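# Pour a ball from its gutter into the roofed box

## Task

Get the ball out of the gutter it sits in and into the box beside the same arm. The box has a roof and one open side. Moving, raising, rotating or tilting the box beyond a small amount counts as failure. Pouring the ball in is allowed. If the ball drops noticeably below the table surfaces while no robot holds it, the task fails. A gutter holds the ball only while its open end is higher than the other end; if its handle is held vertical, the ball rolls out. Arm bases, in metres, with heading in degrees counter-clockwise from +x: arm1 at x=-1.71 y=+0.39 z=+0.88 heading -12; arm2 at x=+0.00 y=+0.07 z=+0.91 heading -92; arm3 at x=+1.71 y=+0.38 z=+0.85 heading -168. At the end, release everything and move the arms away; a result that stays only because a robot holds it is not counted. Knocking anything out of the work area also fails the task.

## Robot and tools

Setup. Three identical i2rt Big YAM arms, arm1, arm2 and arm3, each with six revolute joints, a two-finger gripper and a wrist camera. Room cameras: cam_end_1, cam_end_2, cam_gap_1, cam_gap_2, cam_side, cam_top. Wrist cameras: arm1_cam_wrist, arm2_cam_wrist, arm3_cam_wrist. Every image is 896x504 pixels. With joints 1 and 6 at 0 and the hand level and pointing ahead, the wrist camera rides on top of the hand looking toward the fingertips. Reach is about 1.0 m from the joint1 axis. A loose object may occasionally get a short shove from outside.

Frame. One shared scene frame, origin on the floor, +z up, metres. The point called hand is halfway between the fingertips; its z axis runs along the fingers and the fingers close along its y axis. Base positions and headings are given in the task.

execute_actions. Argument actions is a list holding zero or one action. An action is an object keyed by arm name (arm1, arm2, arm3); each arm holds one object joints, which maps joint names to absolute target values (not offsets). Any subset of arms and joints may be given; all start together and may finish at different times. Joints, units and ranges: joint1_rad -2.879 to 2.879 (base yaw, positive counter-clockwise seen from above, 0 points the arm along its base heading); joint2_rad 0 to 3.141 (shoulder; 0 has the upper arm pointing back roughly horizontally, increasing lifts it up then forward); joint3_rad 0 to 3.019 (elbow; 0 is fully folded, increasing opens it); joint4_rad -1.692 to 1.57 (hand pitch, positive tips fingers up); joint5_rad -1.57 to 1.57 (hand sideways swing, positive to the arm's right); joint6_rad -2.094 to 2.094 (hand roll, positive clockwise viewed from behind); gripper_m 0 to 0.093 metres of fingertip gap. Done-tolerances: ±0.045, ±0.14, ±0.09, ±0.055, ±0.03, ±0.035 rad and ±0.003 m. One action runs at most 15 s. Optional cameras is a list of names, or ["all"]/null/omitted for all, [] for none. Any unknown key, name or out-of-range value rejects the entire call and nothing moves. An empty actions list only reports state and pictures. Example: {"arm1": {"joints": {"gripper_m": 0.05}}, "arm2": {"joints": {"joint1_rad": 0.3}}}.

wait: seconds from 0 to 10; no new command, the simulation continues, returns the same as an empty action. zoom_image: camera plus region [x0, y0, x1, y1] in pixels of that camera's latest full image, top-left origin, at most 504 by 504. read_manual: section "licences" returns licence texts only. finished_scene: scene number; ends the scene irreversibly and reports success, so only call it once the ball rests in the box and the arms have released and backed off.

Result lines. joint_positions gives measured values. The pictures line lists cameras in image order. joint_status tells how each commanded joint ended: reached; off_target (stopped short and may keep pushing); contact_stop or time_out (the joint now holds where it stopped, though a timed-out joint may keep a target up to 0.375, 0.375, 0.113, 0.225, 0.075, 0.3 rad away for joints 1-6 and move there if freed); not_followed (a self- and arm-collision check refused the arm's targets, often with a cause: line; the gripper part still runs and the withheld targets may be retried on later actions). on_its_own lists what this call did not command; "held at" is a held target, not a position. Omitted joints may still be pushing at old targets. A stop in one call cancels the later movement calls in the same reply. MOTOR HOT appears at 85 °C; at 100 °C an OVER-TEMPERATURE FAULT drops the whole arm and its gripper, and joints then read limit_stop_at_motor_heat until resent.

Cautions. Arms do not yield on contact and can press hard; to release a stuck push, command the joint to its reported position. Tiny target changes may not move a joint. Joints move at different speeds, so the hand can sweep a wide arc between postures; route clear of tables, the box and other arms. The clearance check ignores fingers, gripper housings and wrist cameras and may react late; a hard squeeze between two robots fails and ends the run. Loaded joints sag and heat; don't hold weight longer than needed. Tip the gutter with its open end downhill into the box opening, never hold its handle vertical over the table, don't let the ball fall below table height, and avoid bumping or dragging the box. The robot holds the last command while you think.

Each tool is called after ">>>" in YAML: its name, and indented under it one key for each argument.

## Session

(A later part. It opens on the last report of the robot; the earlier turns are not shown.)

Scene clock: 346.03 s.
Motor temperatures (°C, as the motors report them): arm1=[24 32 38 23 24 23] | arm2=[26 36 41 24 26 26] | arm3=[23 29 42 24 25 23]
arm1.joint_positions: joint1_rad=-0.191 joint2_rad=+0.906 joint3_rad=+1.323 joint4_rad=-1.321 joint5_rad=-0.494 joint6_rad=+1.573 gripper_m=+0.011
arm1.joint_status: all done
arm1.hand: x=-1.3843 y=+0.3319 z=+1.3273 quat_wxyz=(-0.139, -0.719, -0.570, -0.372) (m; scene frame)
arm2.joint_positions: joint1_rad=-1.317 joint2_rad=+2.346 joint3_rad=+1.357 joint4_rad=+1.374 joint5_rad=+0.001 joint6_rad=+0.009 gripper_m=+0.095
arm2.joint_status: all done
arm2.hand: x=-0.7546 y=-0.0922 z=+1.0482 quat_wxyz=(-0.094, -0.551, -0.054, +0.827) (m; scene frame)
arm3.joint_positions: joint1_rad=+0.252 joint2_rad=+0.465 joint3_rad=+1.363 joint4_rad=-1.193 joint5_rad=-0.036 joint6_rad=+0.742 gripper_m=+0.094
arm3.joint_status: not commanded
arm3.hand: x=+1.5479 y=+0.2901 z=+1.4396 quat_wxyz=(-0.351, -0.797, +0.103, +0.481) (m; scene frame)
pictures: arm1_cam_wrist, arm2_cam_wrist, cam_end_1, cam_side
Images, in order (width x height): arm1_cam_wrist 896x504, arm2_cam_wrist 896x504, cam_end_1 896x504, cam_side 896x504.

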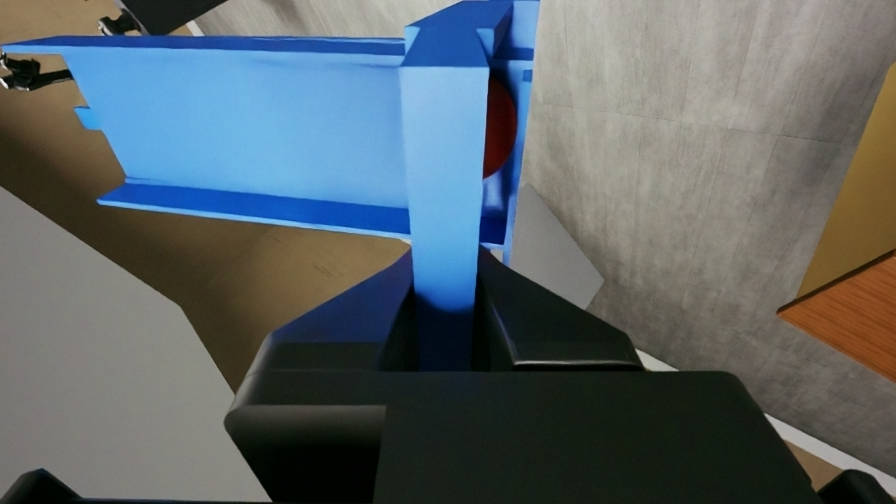

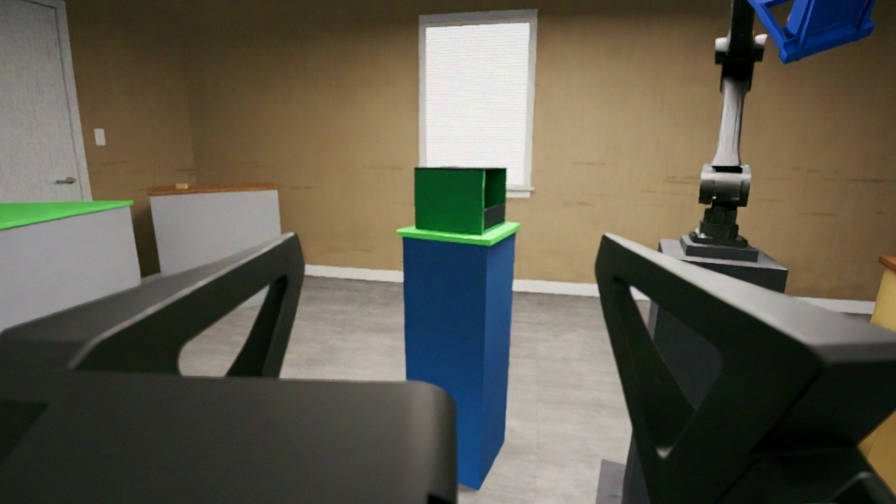

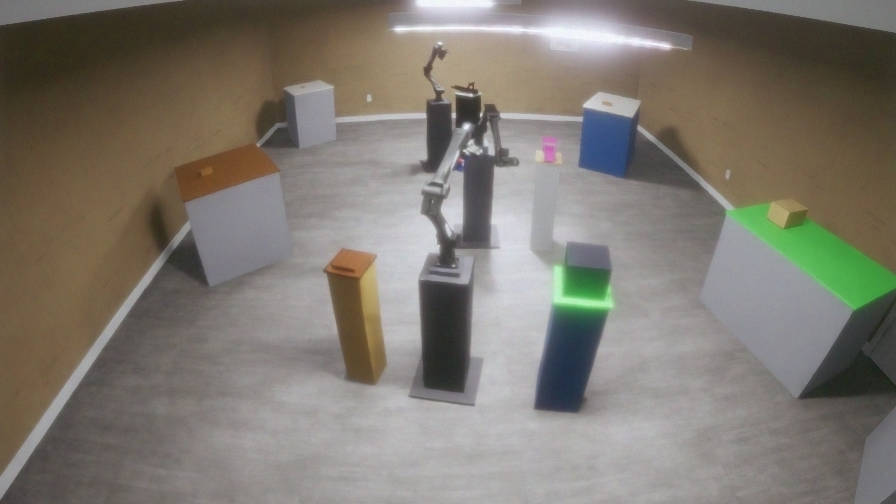

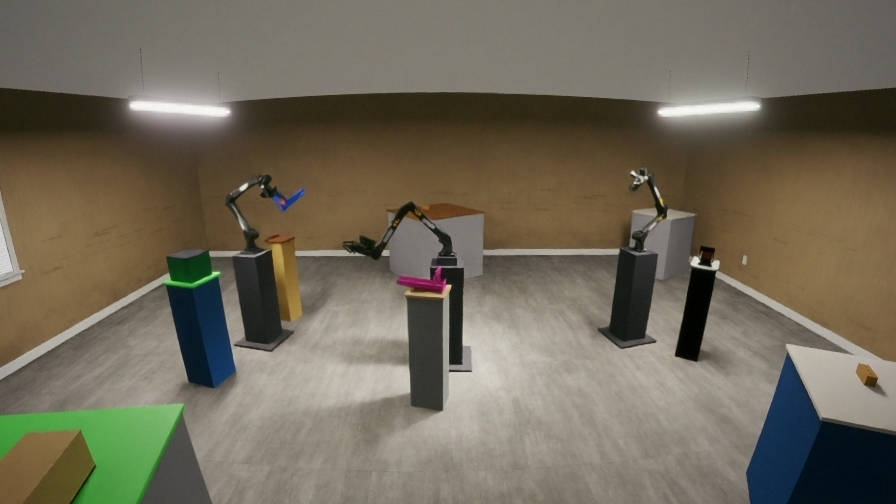

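>>> execute_actions:
  actions:
    - {"arm1":{"joints":{"joint1_rad":-1.64,"joint3_rad":0.60,"joint4_rad":-0.87,"joint5_rad":0.005}}}
  cameras: ["arm1_cam_wrist","arm2_cam_wrist","cam_end_1","cam_gap_1"]

>>> zoom_image:
  camera: "arm2_cam_wrist"
  region: [440, 120, 680, 260]

Scene clock: 381.73 s.
Motor temperatures (°C, as the motors report them): arm1=[24 30 42 23 24 23] | arm2=[26 38 37 24 26 26] | arm3=[23 29 42 24 25 23]
arm1.joint_positions: joint1_rad=-1.630 joint2_rad=+0.917 joint3_rad=+0.593 joint4_rad=-0.896 joint5_rad=+0.006 joint6_rad=+1.575 gripper_m=+0.011
arm1.joint_status: all done
arm1.hand: x=-1.7955 y=+0.1057 z=+0.9946 quat_wxyz=(-0.172, -0.976, +0.136, +0.021) (m; scene frame)
arm2.joint_positions: joint1_rad=-1.317 joint2_rad=+2.346 joint3_rad=+1.357 joint4_rad=+1.374 joint5_rad=+0.001 joint6_rad=+0.009 gripper_m=+0.095
arm2.joint_status: not commanded
arm2.hand: x=-0.7546 y=-0.0922 z=+1.0482 quat_wxyz=(-0.094, -0.551, -0.054, +0.827) (m; scene frame)
arm3.joint_positions: joint1_rad=+0.252 joint2_rad=+0.465 joint3_rad=+1.363 joint4_rad=-1.193 joint5_rad=-0.036 joint6_rad=+0.742 gripper_m=+0.094
arm3.joint_status: not commanded
arm3.hand: x=+1.5479 y=+0.2901 z=+1.4396 quat_wxyz=(-0.351, -0.797, +0.103, +0.481) (m; scene frame)
pictures: arm1_cam_wrist, arm2_cam_wrist, cam_end_1, cam_gap_1
Images, in order (width x height): arm1_cam_wrist 896x504, arm2_cam_wrist 896x504, cam_end_1 896x504, cam_gap_1 896x504.

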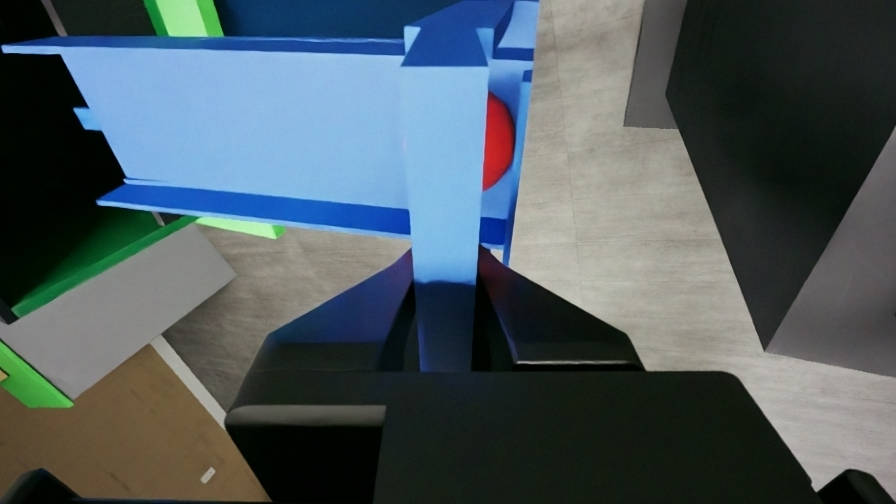

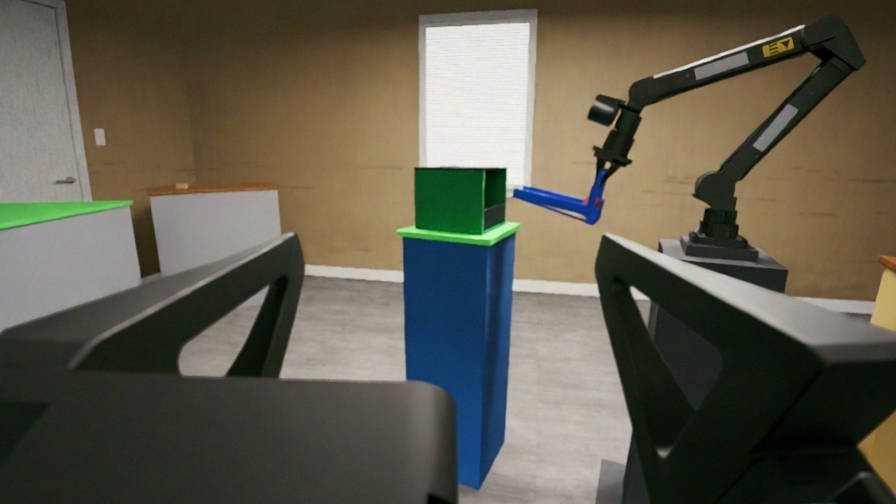

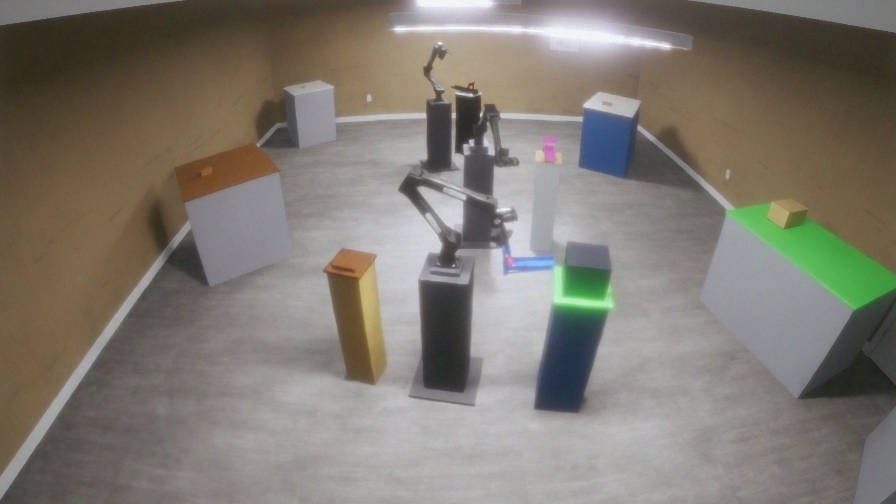

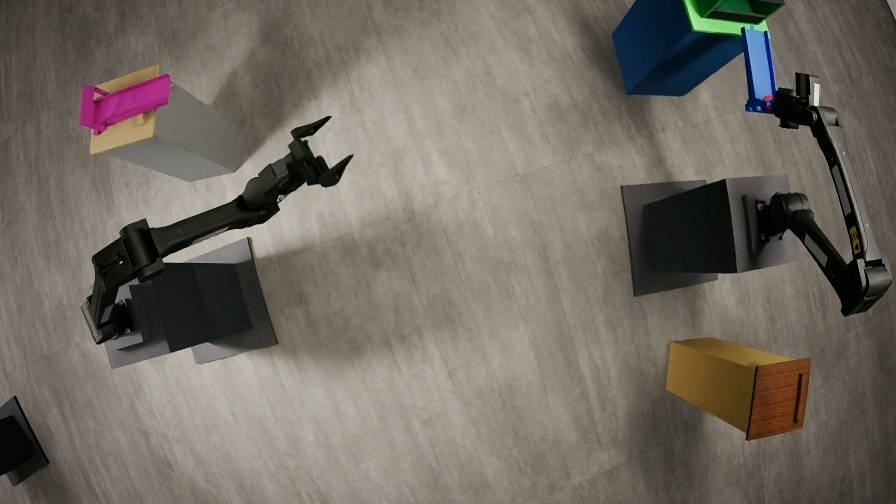

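Region (440, 120, 680, 260) of arm2_cam_wrist's 896x504 image, scaled by 2.100, with more detail than that image has; it fills the top 294 rows of this view, and the rest is white.

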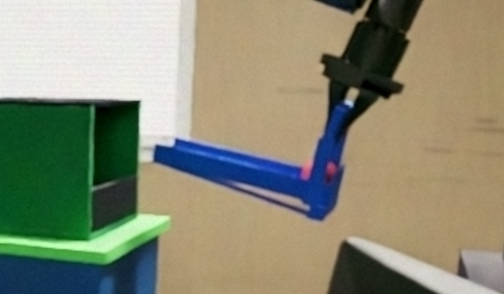

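>>> zoom_image:
  camera: "arm2_cam_wrist"
  region: [470, 155, 620, 250]

>>> zoom_image:
  camera: "cam_gap_1"
  region: [670, 0, 830, 130]

>>> zoom_image:
  camera: "arm1_cam_wrist"
  region: [0, 0, 320, 340]

Region (470, 155, 620, 250) of arm2_cam_wrist's 896x504 image, scaled by 3.360, with more detail than that image has; it fills the top 319 rows of this view, and the rest is white.

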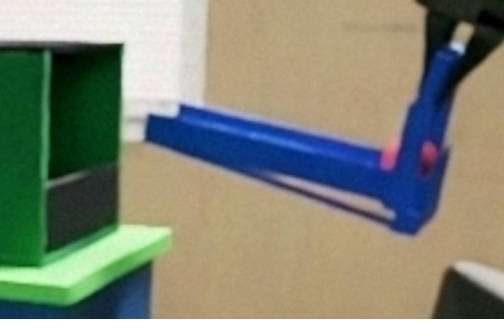

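Region (670, 0, 830, 130) of cam_gap_1's 896x504 image, scaled by 3.150, with more detail than that image has; it fills the top 410 rows of this view, and the rest is white.

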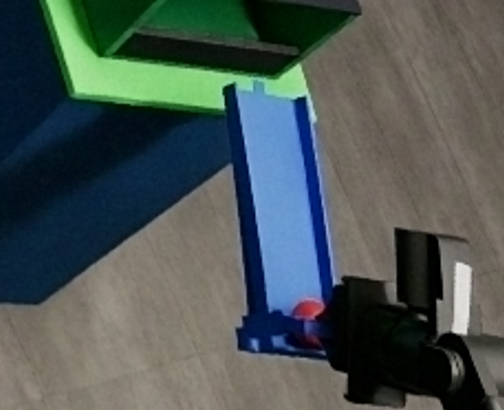

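Region (0, 0, 320, 340) of arm1_cam_wrist's 896x504 image, scaled by 1.482, with more detail than that image has; it fills the left 474 columns of this view, and the rest is white.

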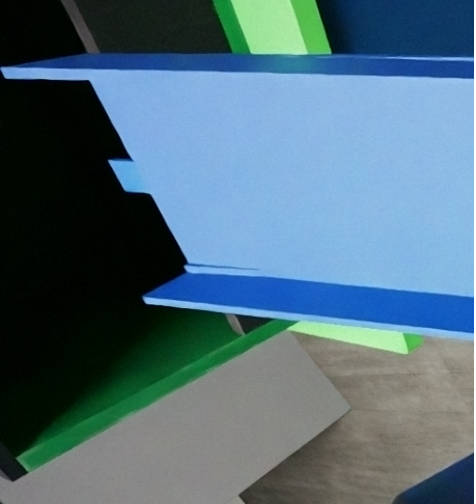

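>>> execute_actions:
  actions:
    - {"arm1":{"joints":{"joint2_rad":1.11,"joint3_rad":0.873,"joint4_rad":-1.037}}}
  cameras: ["arm1_cam_wrist","arm2_cam_wrist","cam_gap_1"]

>>> zoom_image:
  camera: "arm2_cam_wrist"
  region: [470, 155, 620, 250]

>>> zoom_image:
  camera: "cam_gap_1"
  region: [670, 0, 830, 130]

Scene clock: 457.40 s.
Motor temperatures (°C, as the motors report them): arm1=[24 30 41 23 24 23] | arm2=[26 39 37 24 26 26] | arm3=[23 28 42 24 25 23]
arm1.joint_positions: joint1_rad=-1.630 joint2_rad=+1.120 joint3_rad=+0.824 joint4_rad=-1.026 joint5_rad=+0.006 joint6_rad=+1.575 gripper_m=+0.011
arm1.joint_status: all done
arm1.hand: x=-1.8096 y=+0.0558 z=+1.0258 quat_wxyz=(-0.121, -0.983, +0.137, +0.014) (m; scene frame)
arm2.joint_positions: joint1_rad=-1.317 joint2_rad=+2.346 joint3_rad=+1.357 joint4_rad=+1.374 joint5_rad=+0.001 joint6_rad=+0.009 gripper_m=+0.095
arm2.joint_status: not commanded
arm2.hand: x=-0.7546 y=-0.0922 z=+1.0482 quat_wxyz=(-0.094, -0.551, -0.054, +0.827) (m; scene frame)
arm3.joint_positions: joint1_rad=+0.252 joint2_rad=+0.465 joint3_rad=+1.363 joint4_rad=-1.193 joint5_rad=-0.036 joint6_rad=+0.742 gripper_m=+0.094
arm3.joint_status: not commanded
arm3.hand: x=+1.5479 y=+0.2901 z=+1.4396 quat_wxyz=(-0.351, -0.797, +0.103, +0.481) (m; scene frame)
pictures: arm1_cam_wrist, arm2_cam_wrist, cam_gap_1
Images, in order (width x height): arm1_cam_wrist 896x504, arm2_cam_wrist 896x504, cam_gap_1 896x504.

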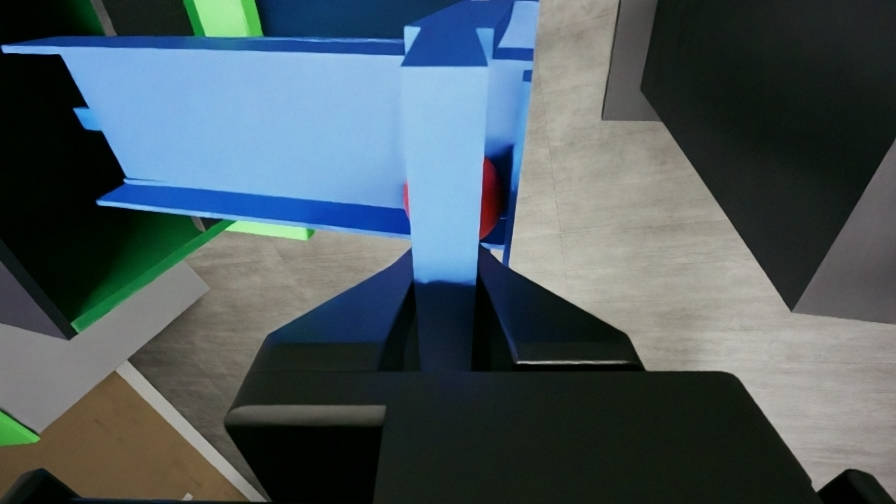

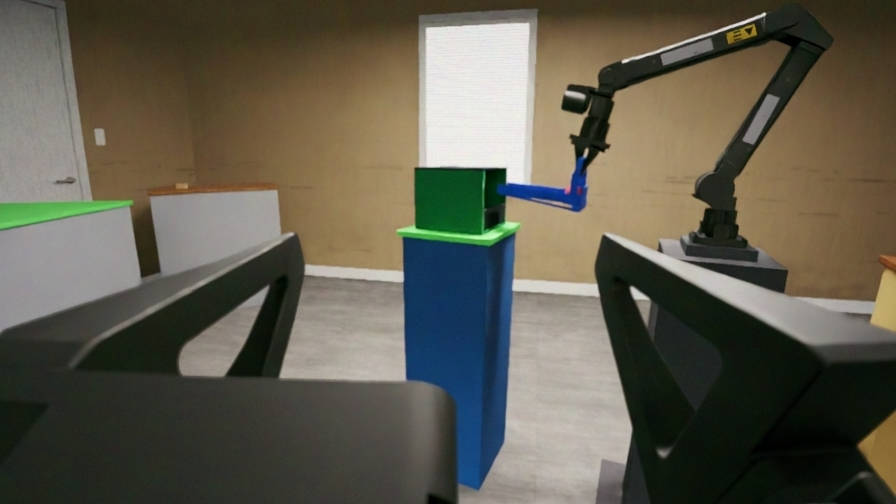

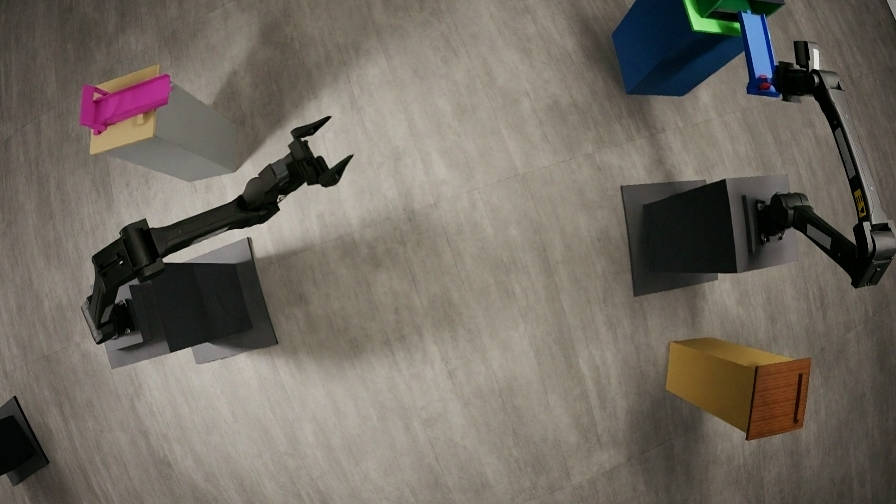

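Region (470, 155, 620, 250) of arm2_cam_wrist's 896x504 image, scaled by 3.360, with more detail than that image has; it fills the top 319 rows of this view, and the rest is white.

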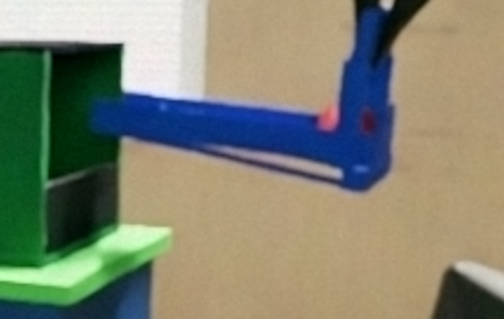

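Region (670, 0, 830, 130) of cam_gap_1's 896x504 image, scaled by 3.150, with more detail than that image has; it fills the top 410 rows of this view, and the rest is white.

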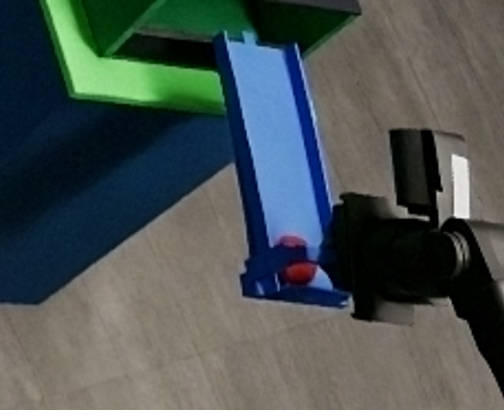

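>>> execute_actions:
  actions:
    - {"arm1":{"joints":{"joint2_rad":1.351,"joint3_rad":1.108,"joint4_rad":-1.115}}}
  cameras: ["arm1_cam_wrist","arm2_cam_wrist"]

>>> zoom_image:
  camera: "arm2_cam_wrist"
  region: [470, 155, 620, 250]

Scene clock: 504.33 s.
Motor temperatures (°C, as the motors report them): arm1=[24 30 46 23 24 23] | arm2=[26 40 37 24 26 26] | arm3=[23 28 42 24 25 23]
arm1.joint_positions: joint1_rad=-1.630 joint2_rad=+1.359 joint3_rad=+1.052 joint4_rad=-1.107 joint5_rad=+0.006 joint6_rad=+1.575 gripper_m=+0.011
arm1.joint_status: all done
arm1.hand: x=-1.8276 y=-0.0090 z=+1.0308 quat_wxyz=(-0.076, -0.988, +0.137, +0.008) (m; scene frame)
arm2.joint_positions: joint1_rad=-1.317 joint2_rad=+2.346 joint3_rad=+1.357 joint4_rad=+1.374 joint5_rad=+0.001 joint6_rad=+0.009 gripper_m=+0.095
arm2.joint_status: not commanded
arm2.hand: x=-0.7546 y=-0.0922 z=+1.0482 quat_wxyz=(-0.094, -0.551, -0.054, +0.827) (m; scene frame)
arm3.joint_positions: joint1_rad=+0.252 joint2_rad=+0.465 joint3_rad=+1.363 joint4_rad=-1.193 joint5_rad=-0.036 joint6_rad=+0.742 gripper_m=+0.094
arm3.joint_status: not commanded
arm3.hand: x=+1.5479 y=+0.2901 z=+1.4396 quat_wxyz=(-0.351, -0.797, +0.103, +0.481) (m; scene frame)
pictures: arm1_cam_wrist, arm2_cam_wrist
Images, in order (width x height): arm1_cam_wrist 896x504, arm2_cam_wrist 896x504.

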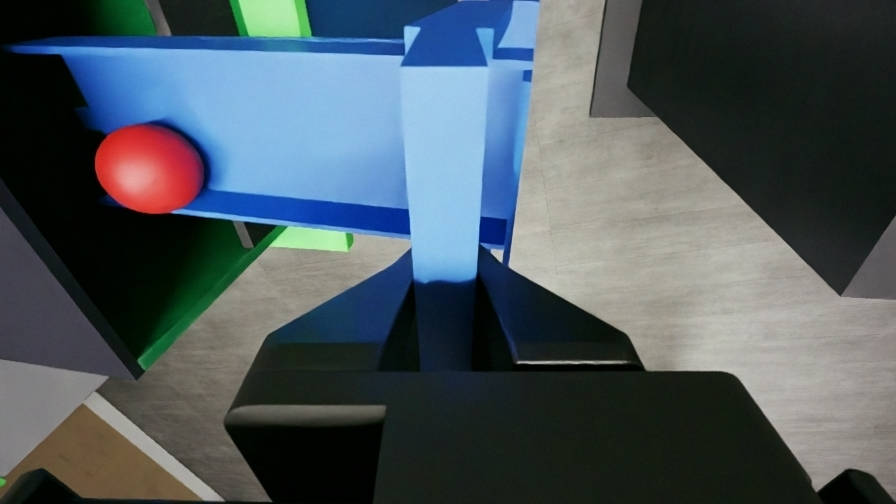

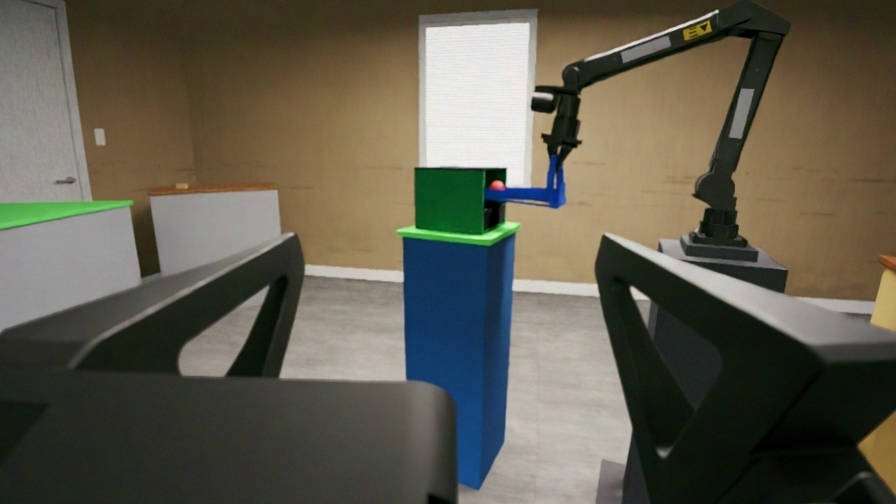

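Region (470, 155, 620, 250) of arm2_cam_wrist's 896x504 image, scaled by 3.360, with more detail than that image has; it fills the top 319 rows of this view, and the rest is white.

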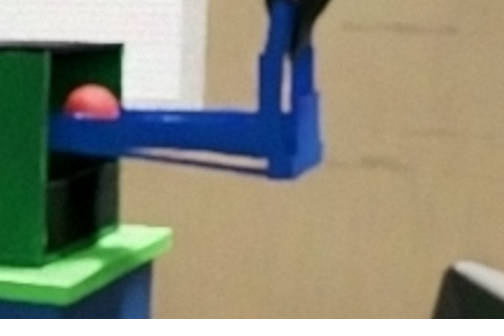

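The ball is rolling in. Checking.

>>> execute_actions:
  actions: []
  cameras: ["arm1_cam_wrist","arm2_cam_wrist","cam_end_1"]

>>> zoom_image:
  camera: "arm2_cam_wrist"
  region: [470, 155, 620, 250]

Scene clock: 508.33 s.
Motor temperatures (°C, as the motors report them): arm1=[24 30 46 23 24 23] | arm2=[26 40 37 24 26 26] | arm3=[23 28 42 24 25 23]
arm1.joint_positions: joint1_rad=-1.630 joint2_rad=+1.359 joint3_rad=+1.052 joint4_rad=-1.107 joint5_rad=+0.006 joint6_rad=+1.575 gripper_m=+0.011
arm1.joint_status: all done
arm1.hand: x=-1.8276 y=-0.0090 z=+1.0308 quat_wxyz=(-0.076, -0.988, +0.137, +0.008) (m; scene frame)
arm2.joint_positions: joint1_rad=-1.317 joint2_rad=+2.346 joint3_rad=+1.357 joint4_rad=+1.374 joint5_rad=+0.001 joint6_rad=+0.009 gripper_m=+0.095
arm2.joint_status: not commanded
arm2.hand: x=-0.7546 y=-0.0922 z=+1.0482 quat_wxyz=(-0.094, -0.551, -0.054, +0.827) (m; scene frame)
arm3.joint_positions: joint1_rad=+0.252 joint2_rad=+0.465 joint3_rad=+1.363 joint4_rad=-1.193 joint5_rad=-0.036 joint6_rad=+0.742 gripper_m=+0.094
arm3.joint_status: not commanded
arm3.hand: x=+1.5479 y=+0.2901 z=+1.4396 quat_wxyz=(-0.351, -0.797, +0.103, +0.481) (m; scene frame)
pictures: arm1_cam_wrist, arm2_cam_wrist, cam_end_1
Images, in order (width x height): arm1_cam_wrist 896x504, arm2_cam_wrist 896x504, cam_end_1 896x504.

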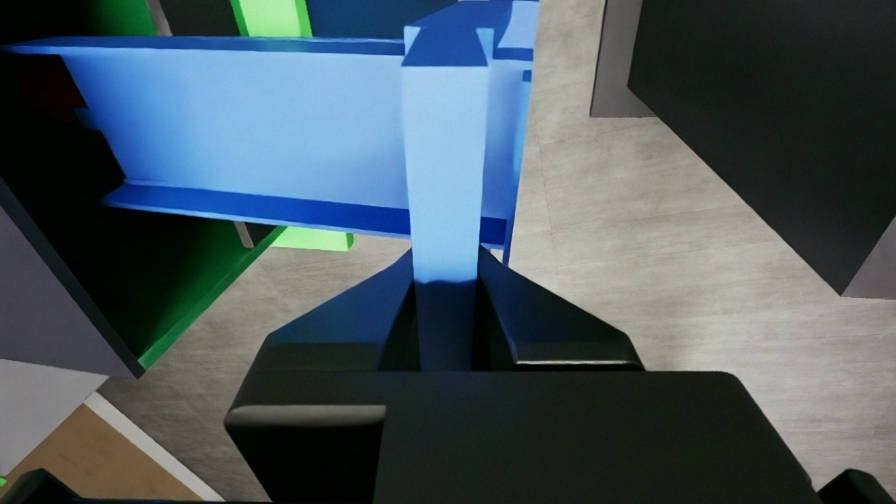

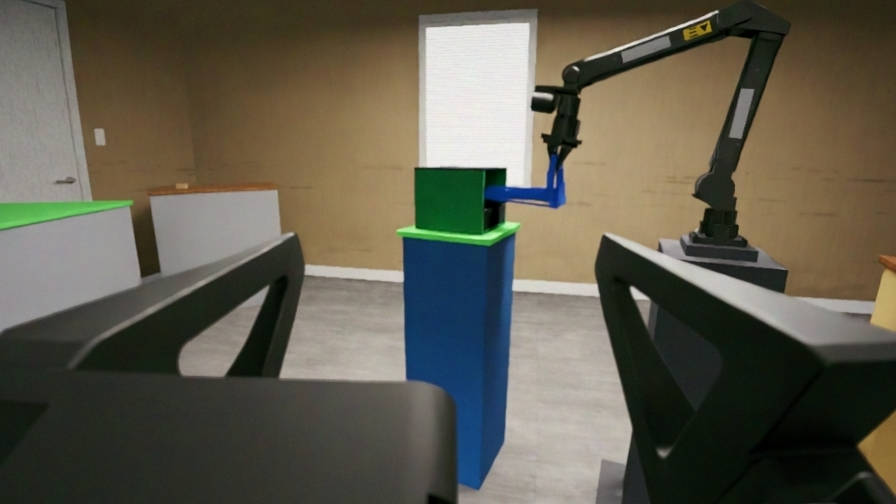

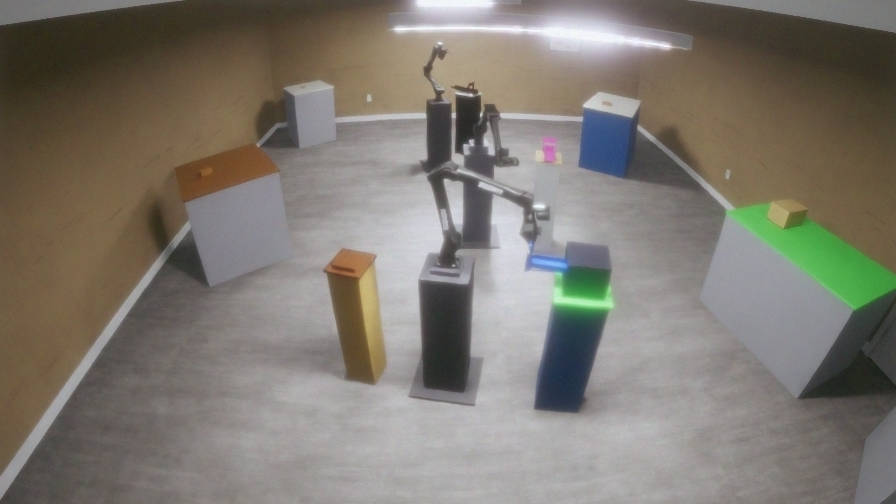

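Region (470, 155, 620, 250) of arm2_cam_wrist's 896x504 image, scaled by 3.360, with more detail than that image has; it fills the top 319 rows of this view, and the rest is white.

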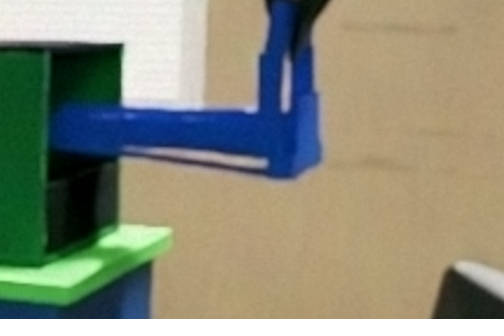

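>>> execute_actions:
  actions:
    - {"arm1":{"joints":{"joint2_rad":0.99,"joint3_rad":0.79}}}
  cameras: ["arm1_cam_wrist","arm2_cam_wrist"]

>>> zoom_image:
  camera: "arm2_cam_wrist"
  region: [470, 155, 620, 250]

Scene clock: 539.37 s.
Motor temperatures (°C, as the motors report them): arm1=[24 30 47 23 24 23] | arm2=[26 41 37 24 26 26] | arm3=[23 28 42 24 25 23]
arm1.joint_positions: joint1_rad=-1.630 joint2_rad=+0.989 joint3_rad=+0.791 joint4_rad=-1.111 joint5_rad=+0.006 joint6_rad=+1.575 gripper_m=+0.011
arm1.joint_status: all done
arm1.hand: x=-1.8005 y=+0.0896 z=+1.0459 quat_wxyz=(-0.127, -0.982, +0.137, +0.015) (m; scene frame)
arm2.joint_positions: joint1_rad=-1.317 joint2_rad=+2.346 joint3_rad=+1.357 joint4_rad=+1.374 joint5_rad=+0.001 joint6_rad=+0.009 gripper_m=+0.095
arm2.joint_status: not commanded
arm2.hand: x=-0.7546 y=-0.0922 z=+1.0482 quat_wxyz=(-0.094, -0.551, -0.054, +0.827) (m; scene frame)
arm3.joint_positions: joint1_rad=+0.252 joint2_rad=+0.465 joint3_rad=+1.363 joint4_rad=-1.193 joint5_rad=-0.036 joint6_rad=+0.742 gripper_m=+0.094
arm3.joint_status: not commanded
arm3.hand: x=+1.5479 y=+0.2901 z=+1.4396 quat_wxyz=(-0.351, -0.797, +0.103, +0.481) (m; scene frame)
pictures: arm1_cam_wrist, arm2_cam_wrist
Images, in order (width x height): arm1_cam_wrist 896x504, arm2_cam_wrist 896x504.

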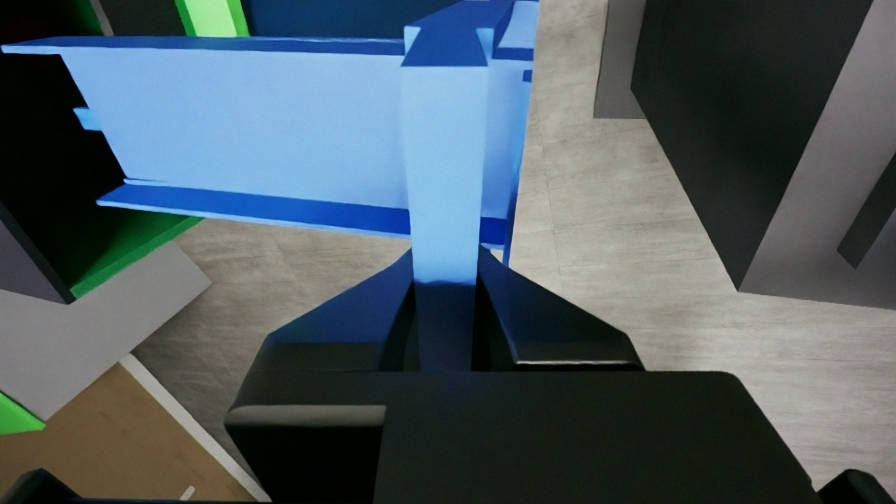

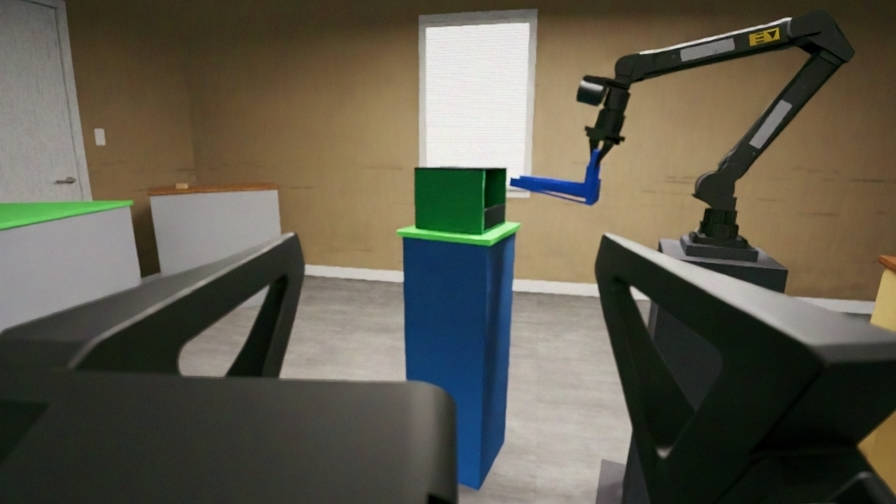

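Region (470, 155, 620, 250) of arm2_cam_wrist's 896x504 image, scaled by 3.360, with more detail than that image has; it fills the top 319 rows of this view, and the rest is white.

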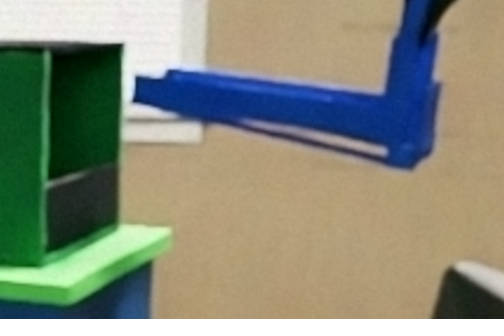

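>>> execute_actions:
  actions: []

Scene clock: 553.27 s.
Motor temperatures (°C, as the motors report them): arm1=[24 30 44 23 24 23] | arm2=[26 41 37 24 26 26] | arm3=[23 28 42 24 25 23]
arm1.joint_positions: joint1_rad=-1.630 joint2_rad=+0.989 joint3_rad=+0.791 joint4_rad=-1.111 joint5_rad=+0.006 joint6_rad=+1.575 gripper_m=+0.011
arm1.joint_status: all done
arm1.hand: x=-1.8005 y=+0.0896 z=+1.0459 quat_wxyz=(-0.127, -0.982, +0.137, +0.015) (m; scene frame)
arm2.joint_positions: joint1_rad=-1.317 joint2_rad=+2.346 joint3_rad=+1.357 joint4_rad=+1.374 joint5_rad=+0.001 joint6_rad=+0.009 gripper_m=+0.095
arm2.joint_status: not commanded
arm2.hand: x=-0.7546 y=-0.0922 z=+1.0482 quat_wxyz=(-0.094, -0.551, -0.054, +0.827) (m; scene frame)
arm3.joint_positions: joint1_rad=+0.252 joint2_rad=+0.465 joint3_rad=+1.363 joint4_rad=-1.193 joint5_rad=-0.036 joint6_rad=+0.742 gripper_m=+0.094
arm3.joint_status: not commanded
arm3.hand: x=+1.5479 y=+0.2901 z=+1.4396 quat_wxyz=(-0.351, -0.797, +0.103, +0.481) (m; scene frame)
pictures: arm1_cam_wrist, arm2_cam_wrist, arm3_cam_wrist, cam_end_1, cam_end_2, cam_gap_1, cam_gap_2, cam_side, cam_top
Images, in order (width x height): arm1_cam_wrist 896x504, arm2_cam_wrist 896x504, arm3_cam_wrist 896x504, cam_end_1 896x504, cam_end_2 896x504, cam_gap_1 896x504, cam_gap_2 896x504, cam_side 896x504, cam_top 896x504.

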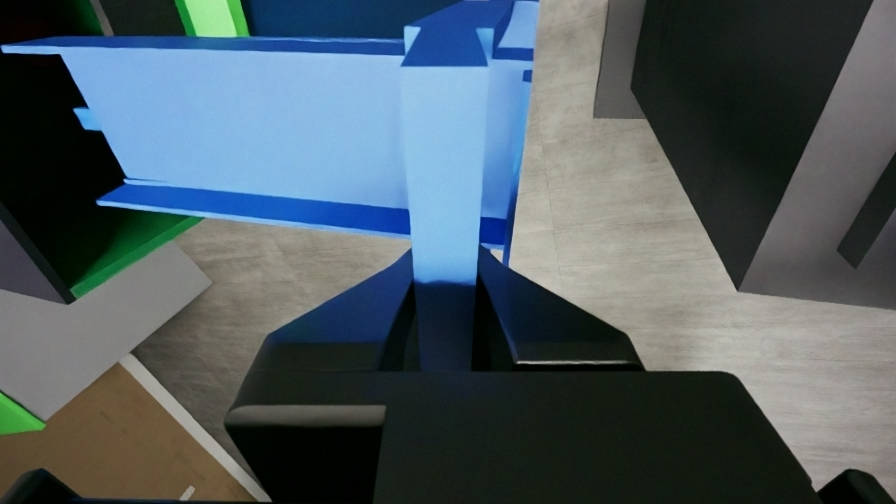

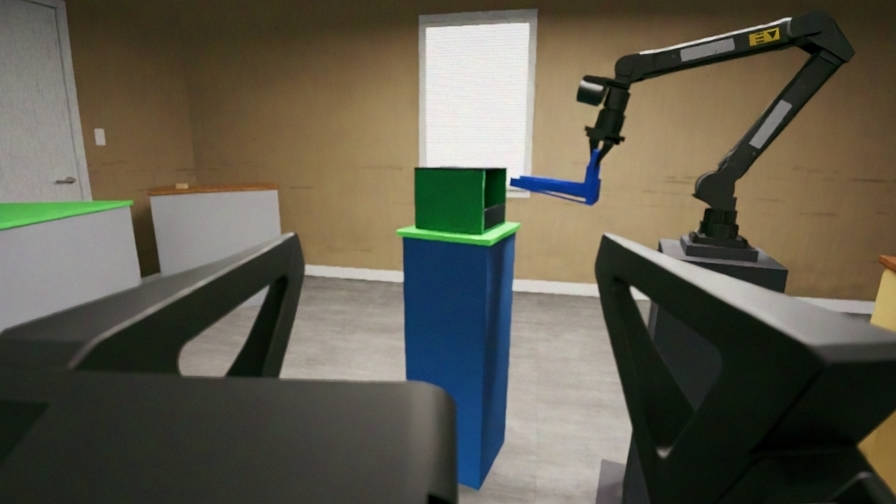

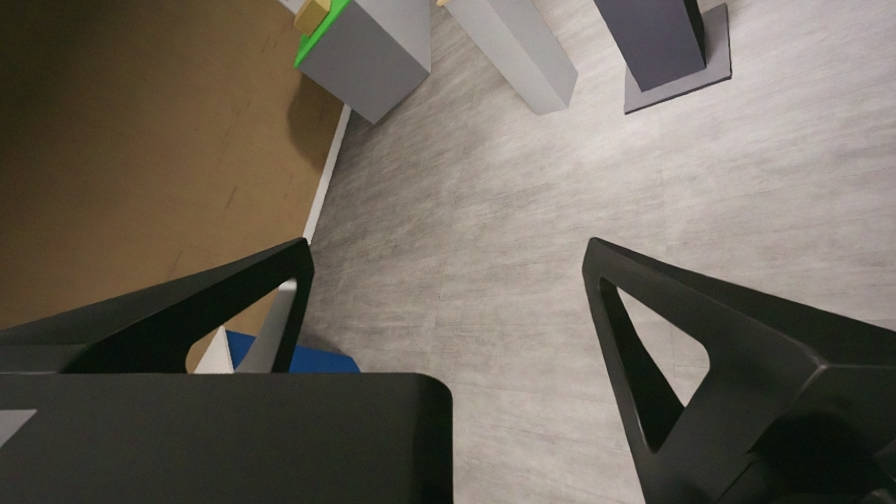

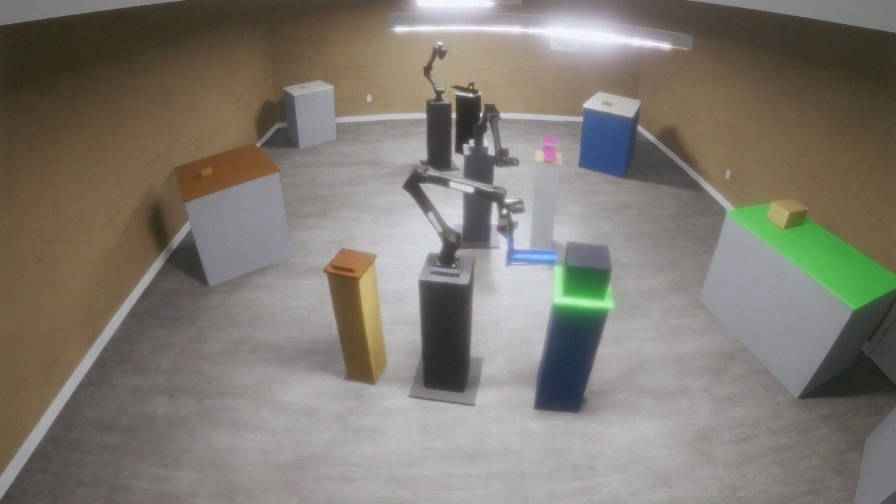

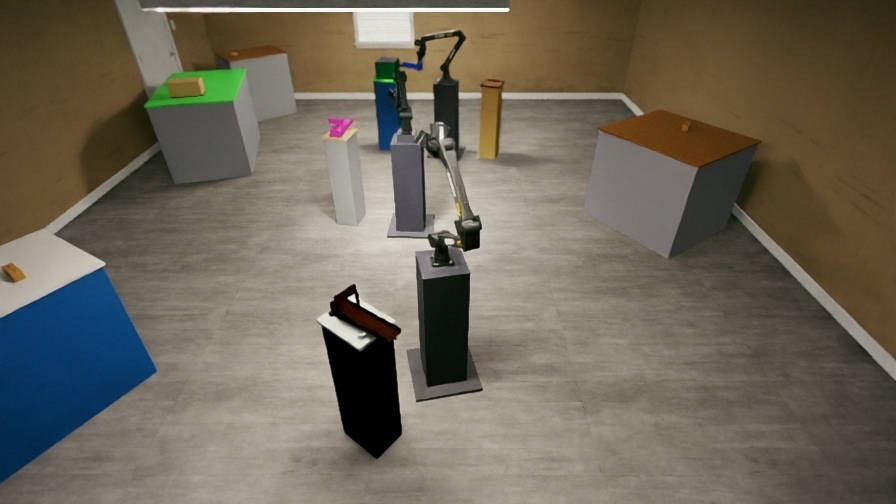

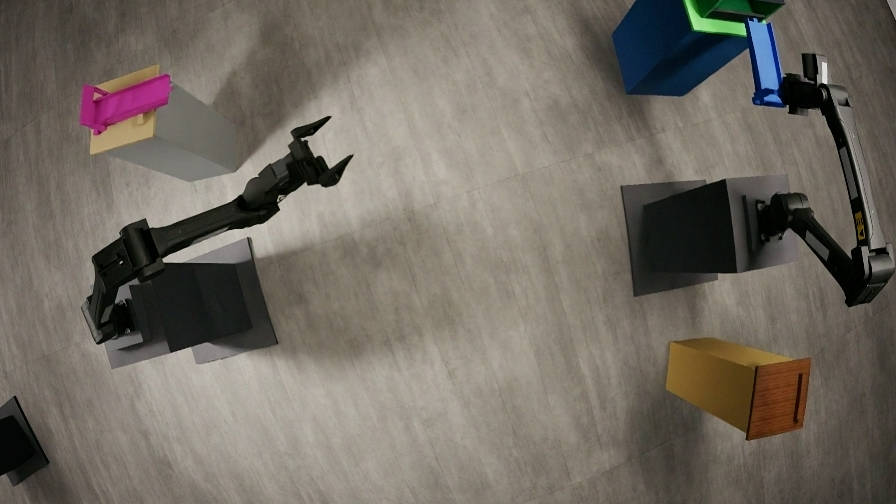

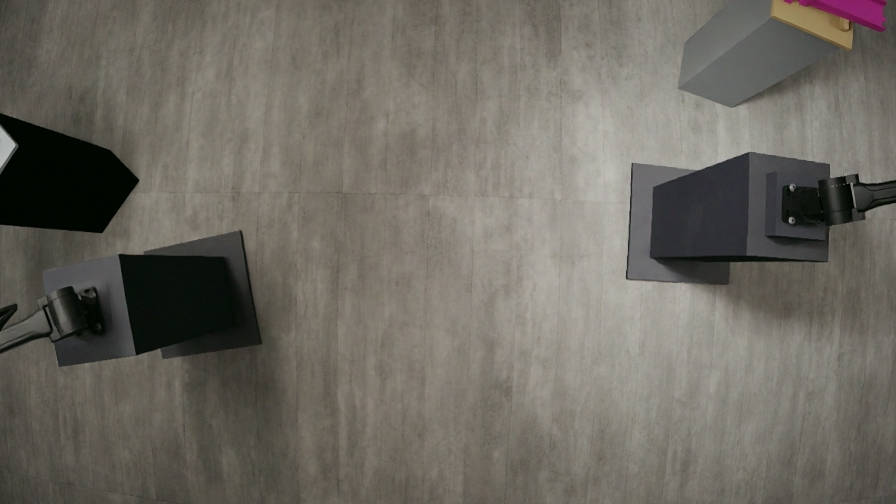

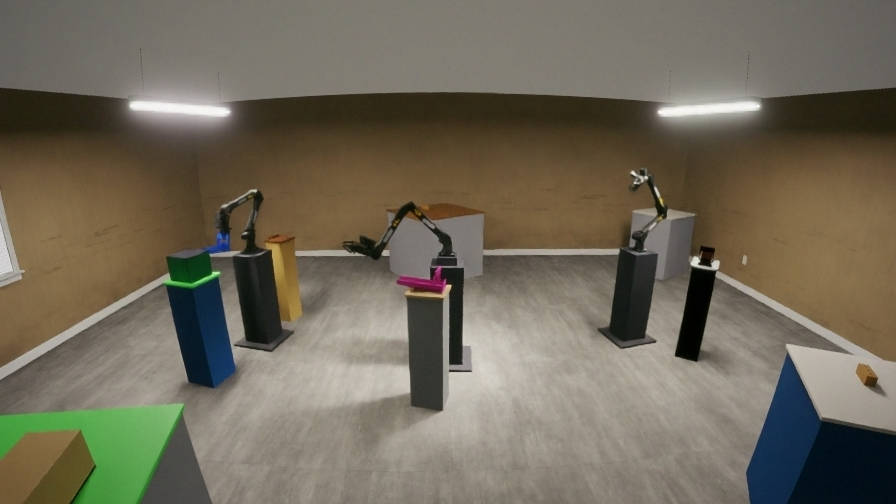

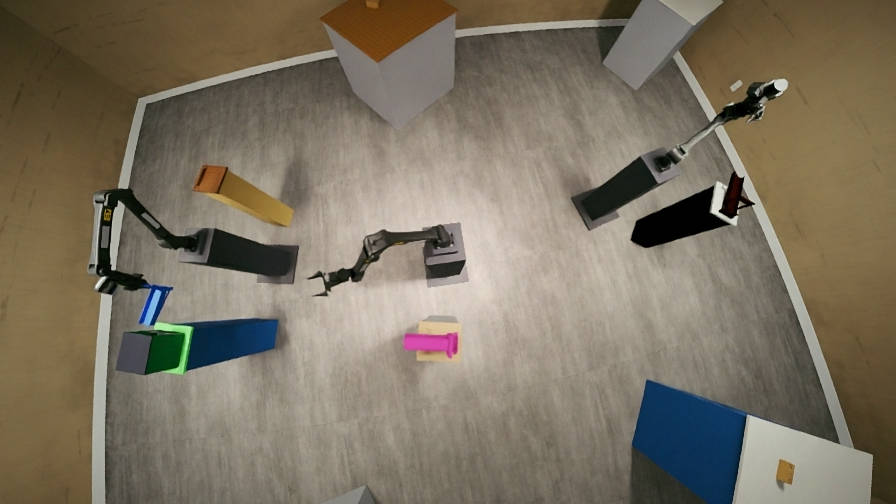

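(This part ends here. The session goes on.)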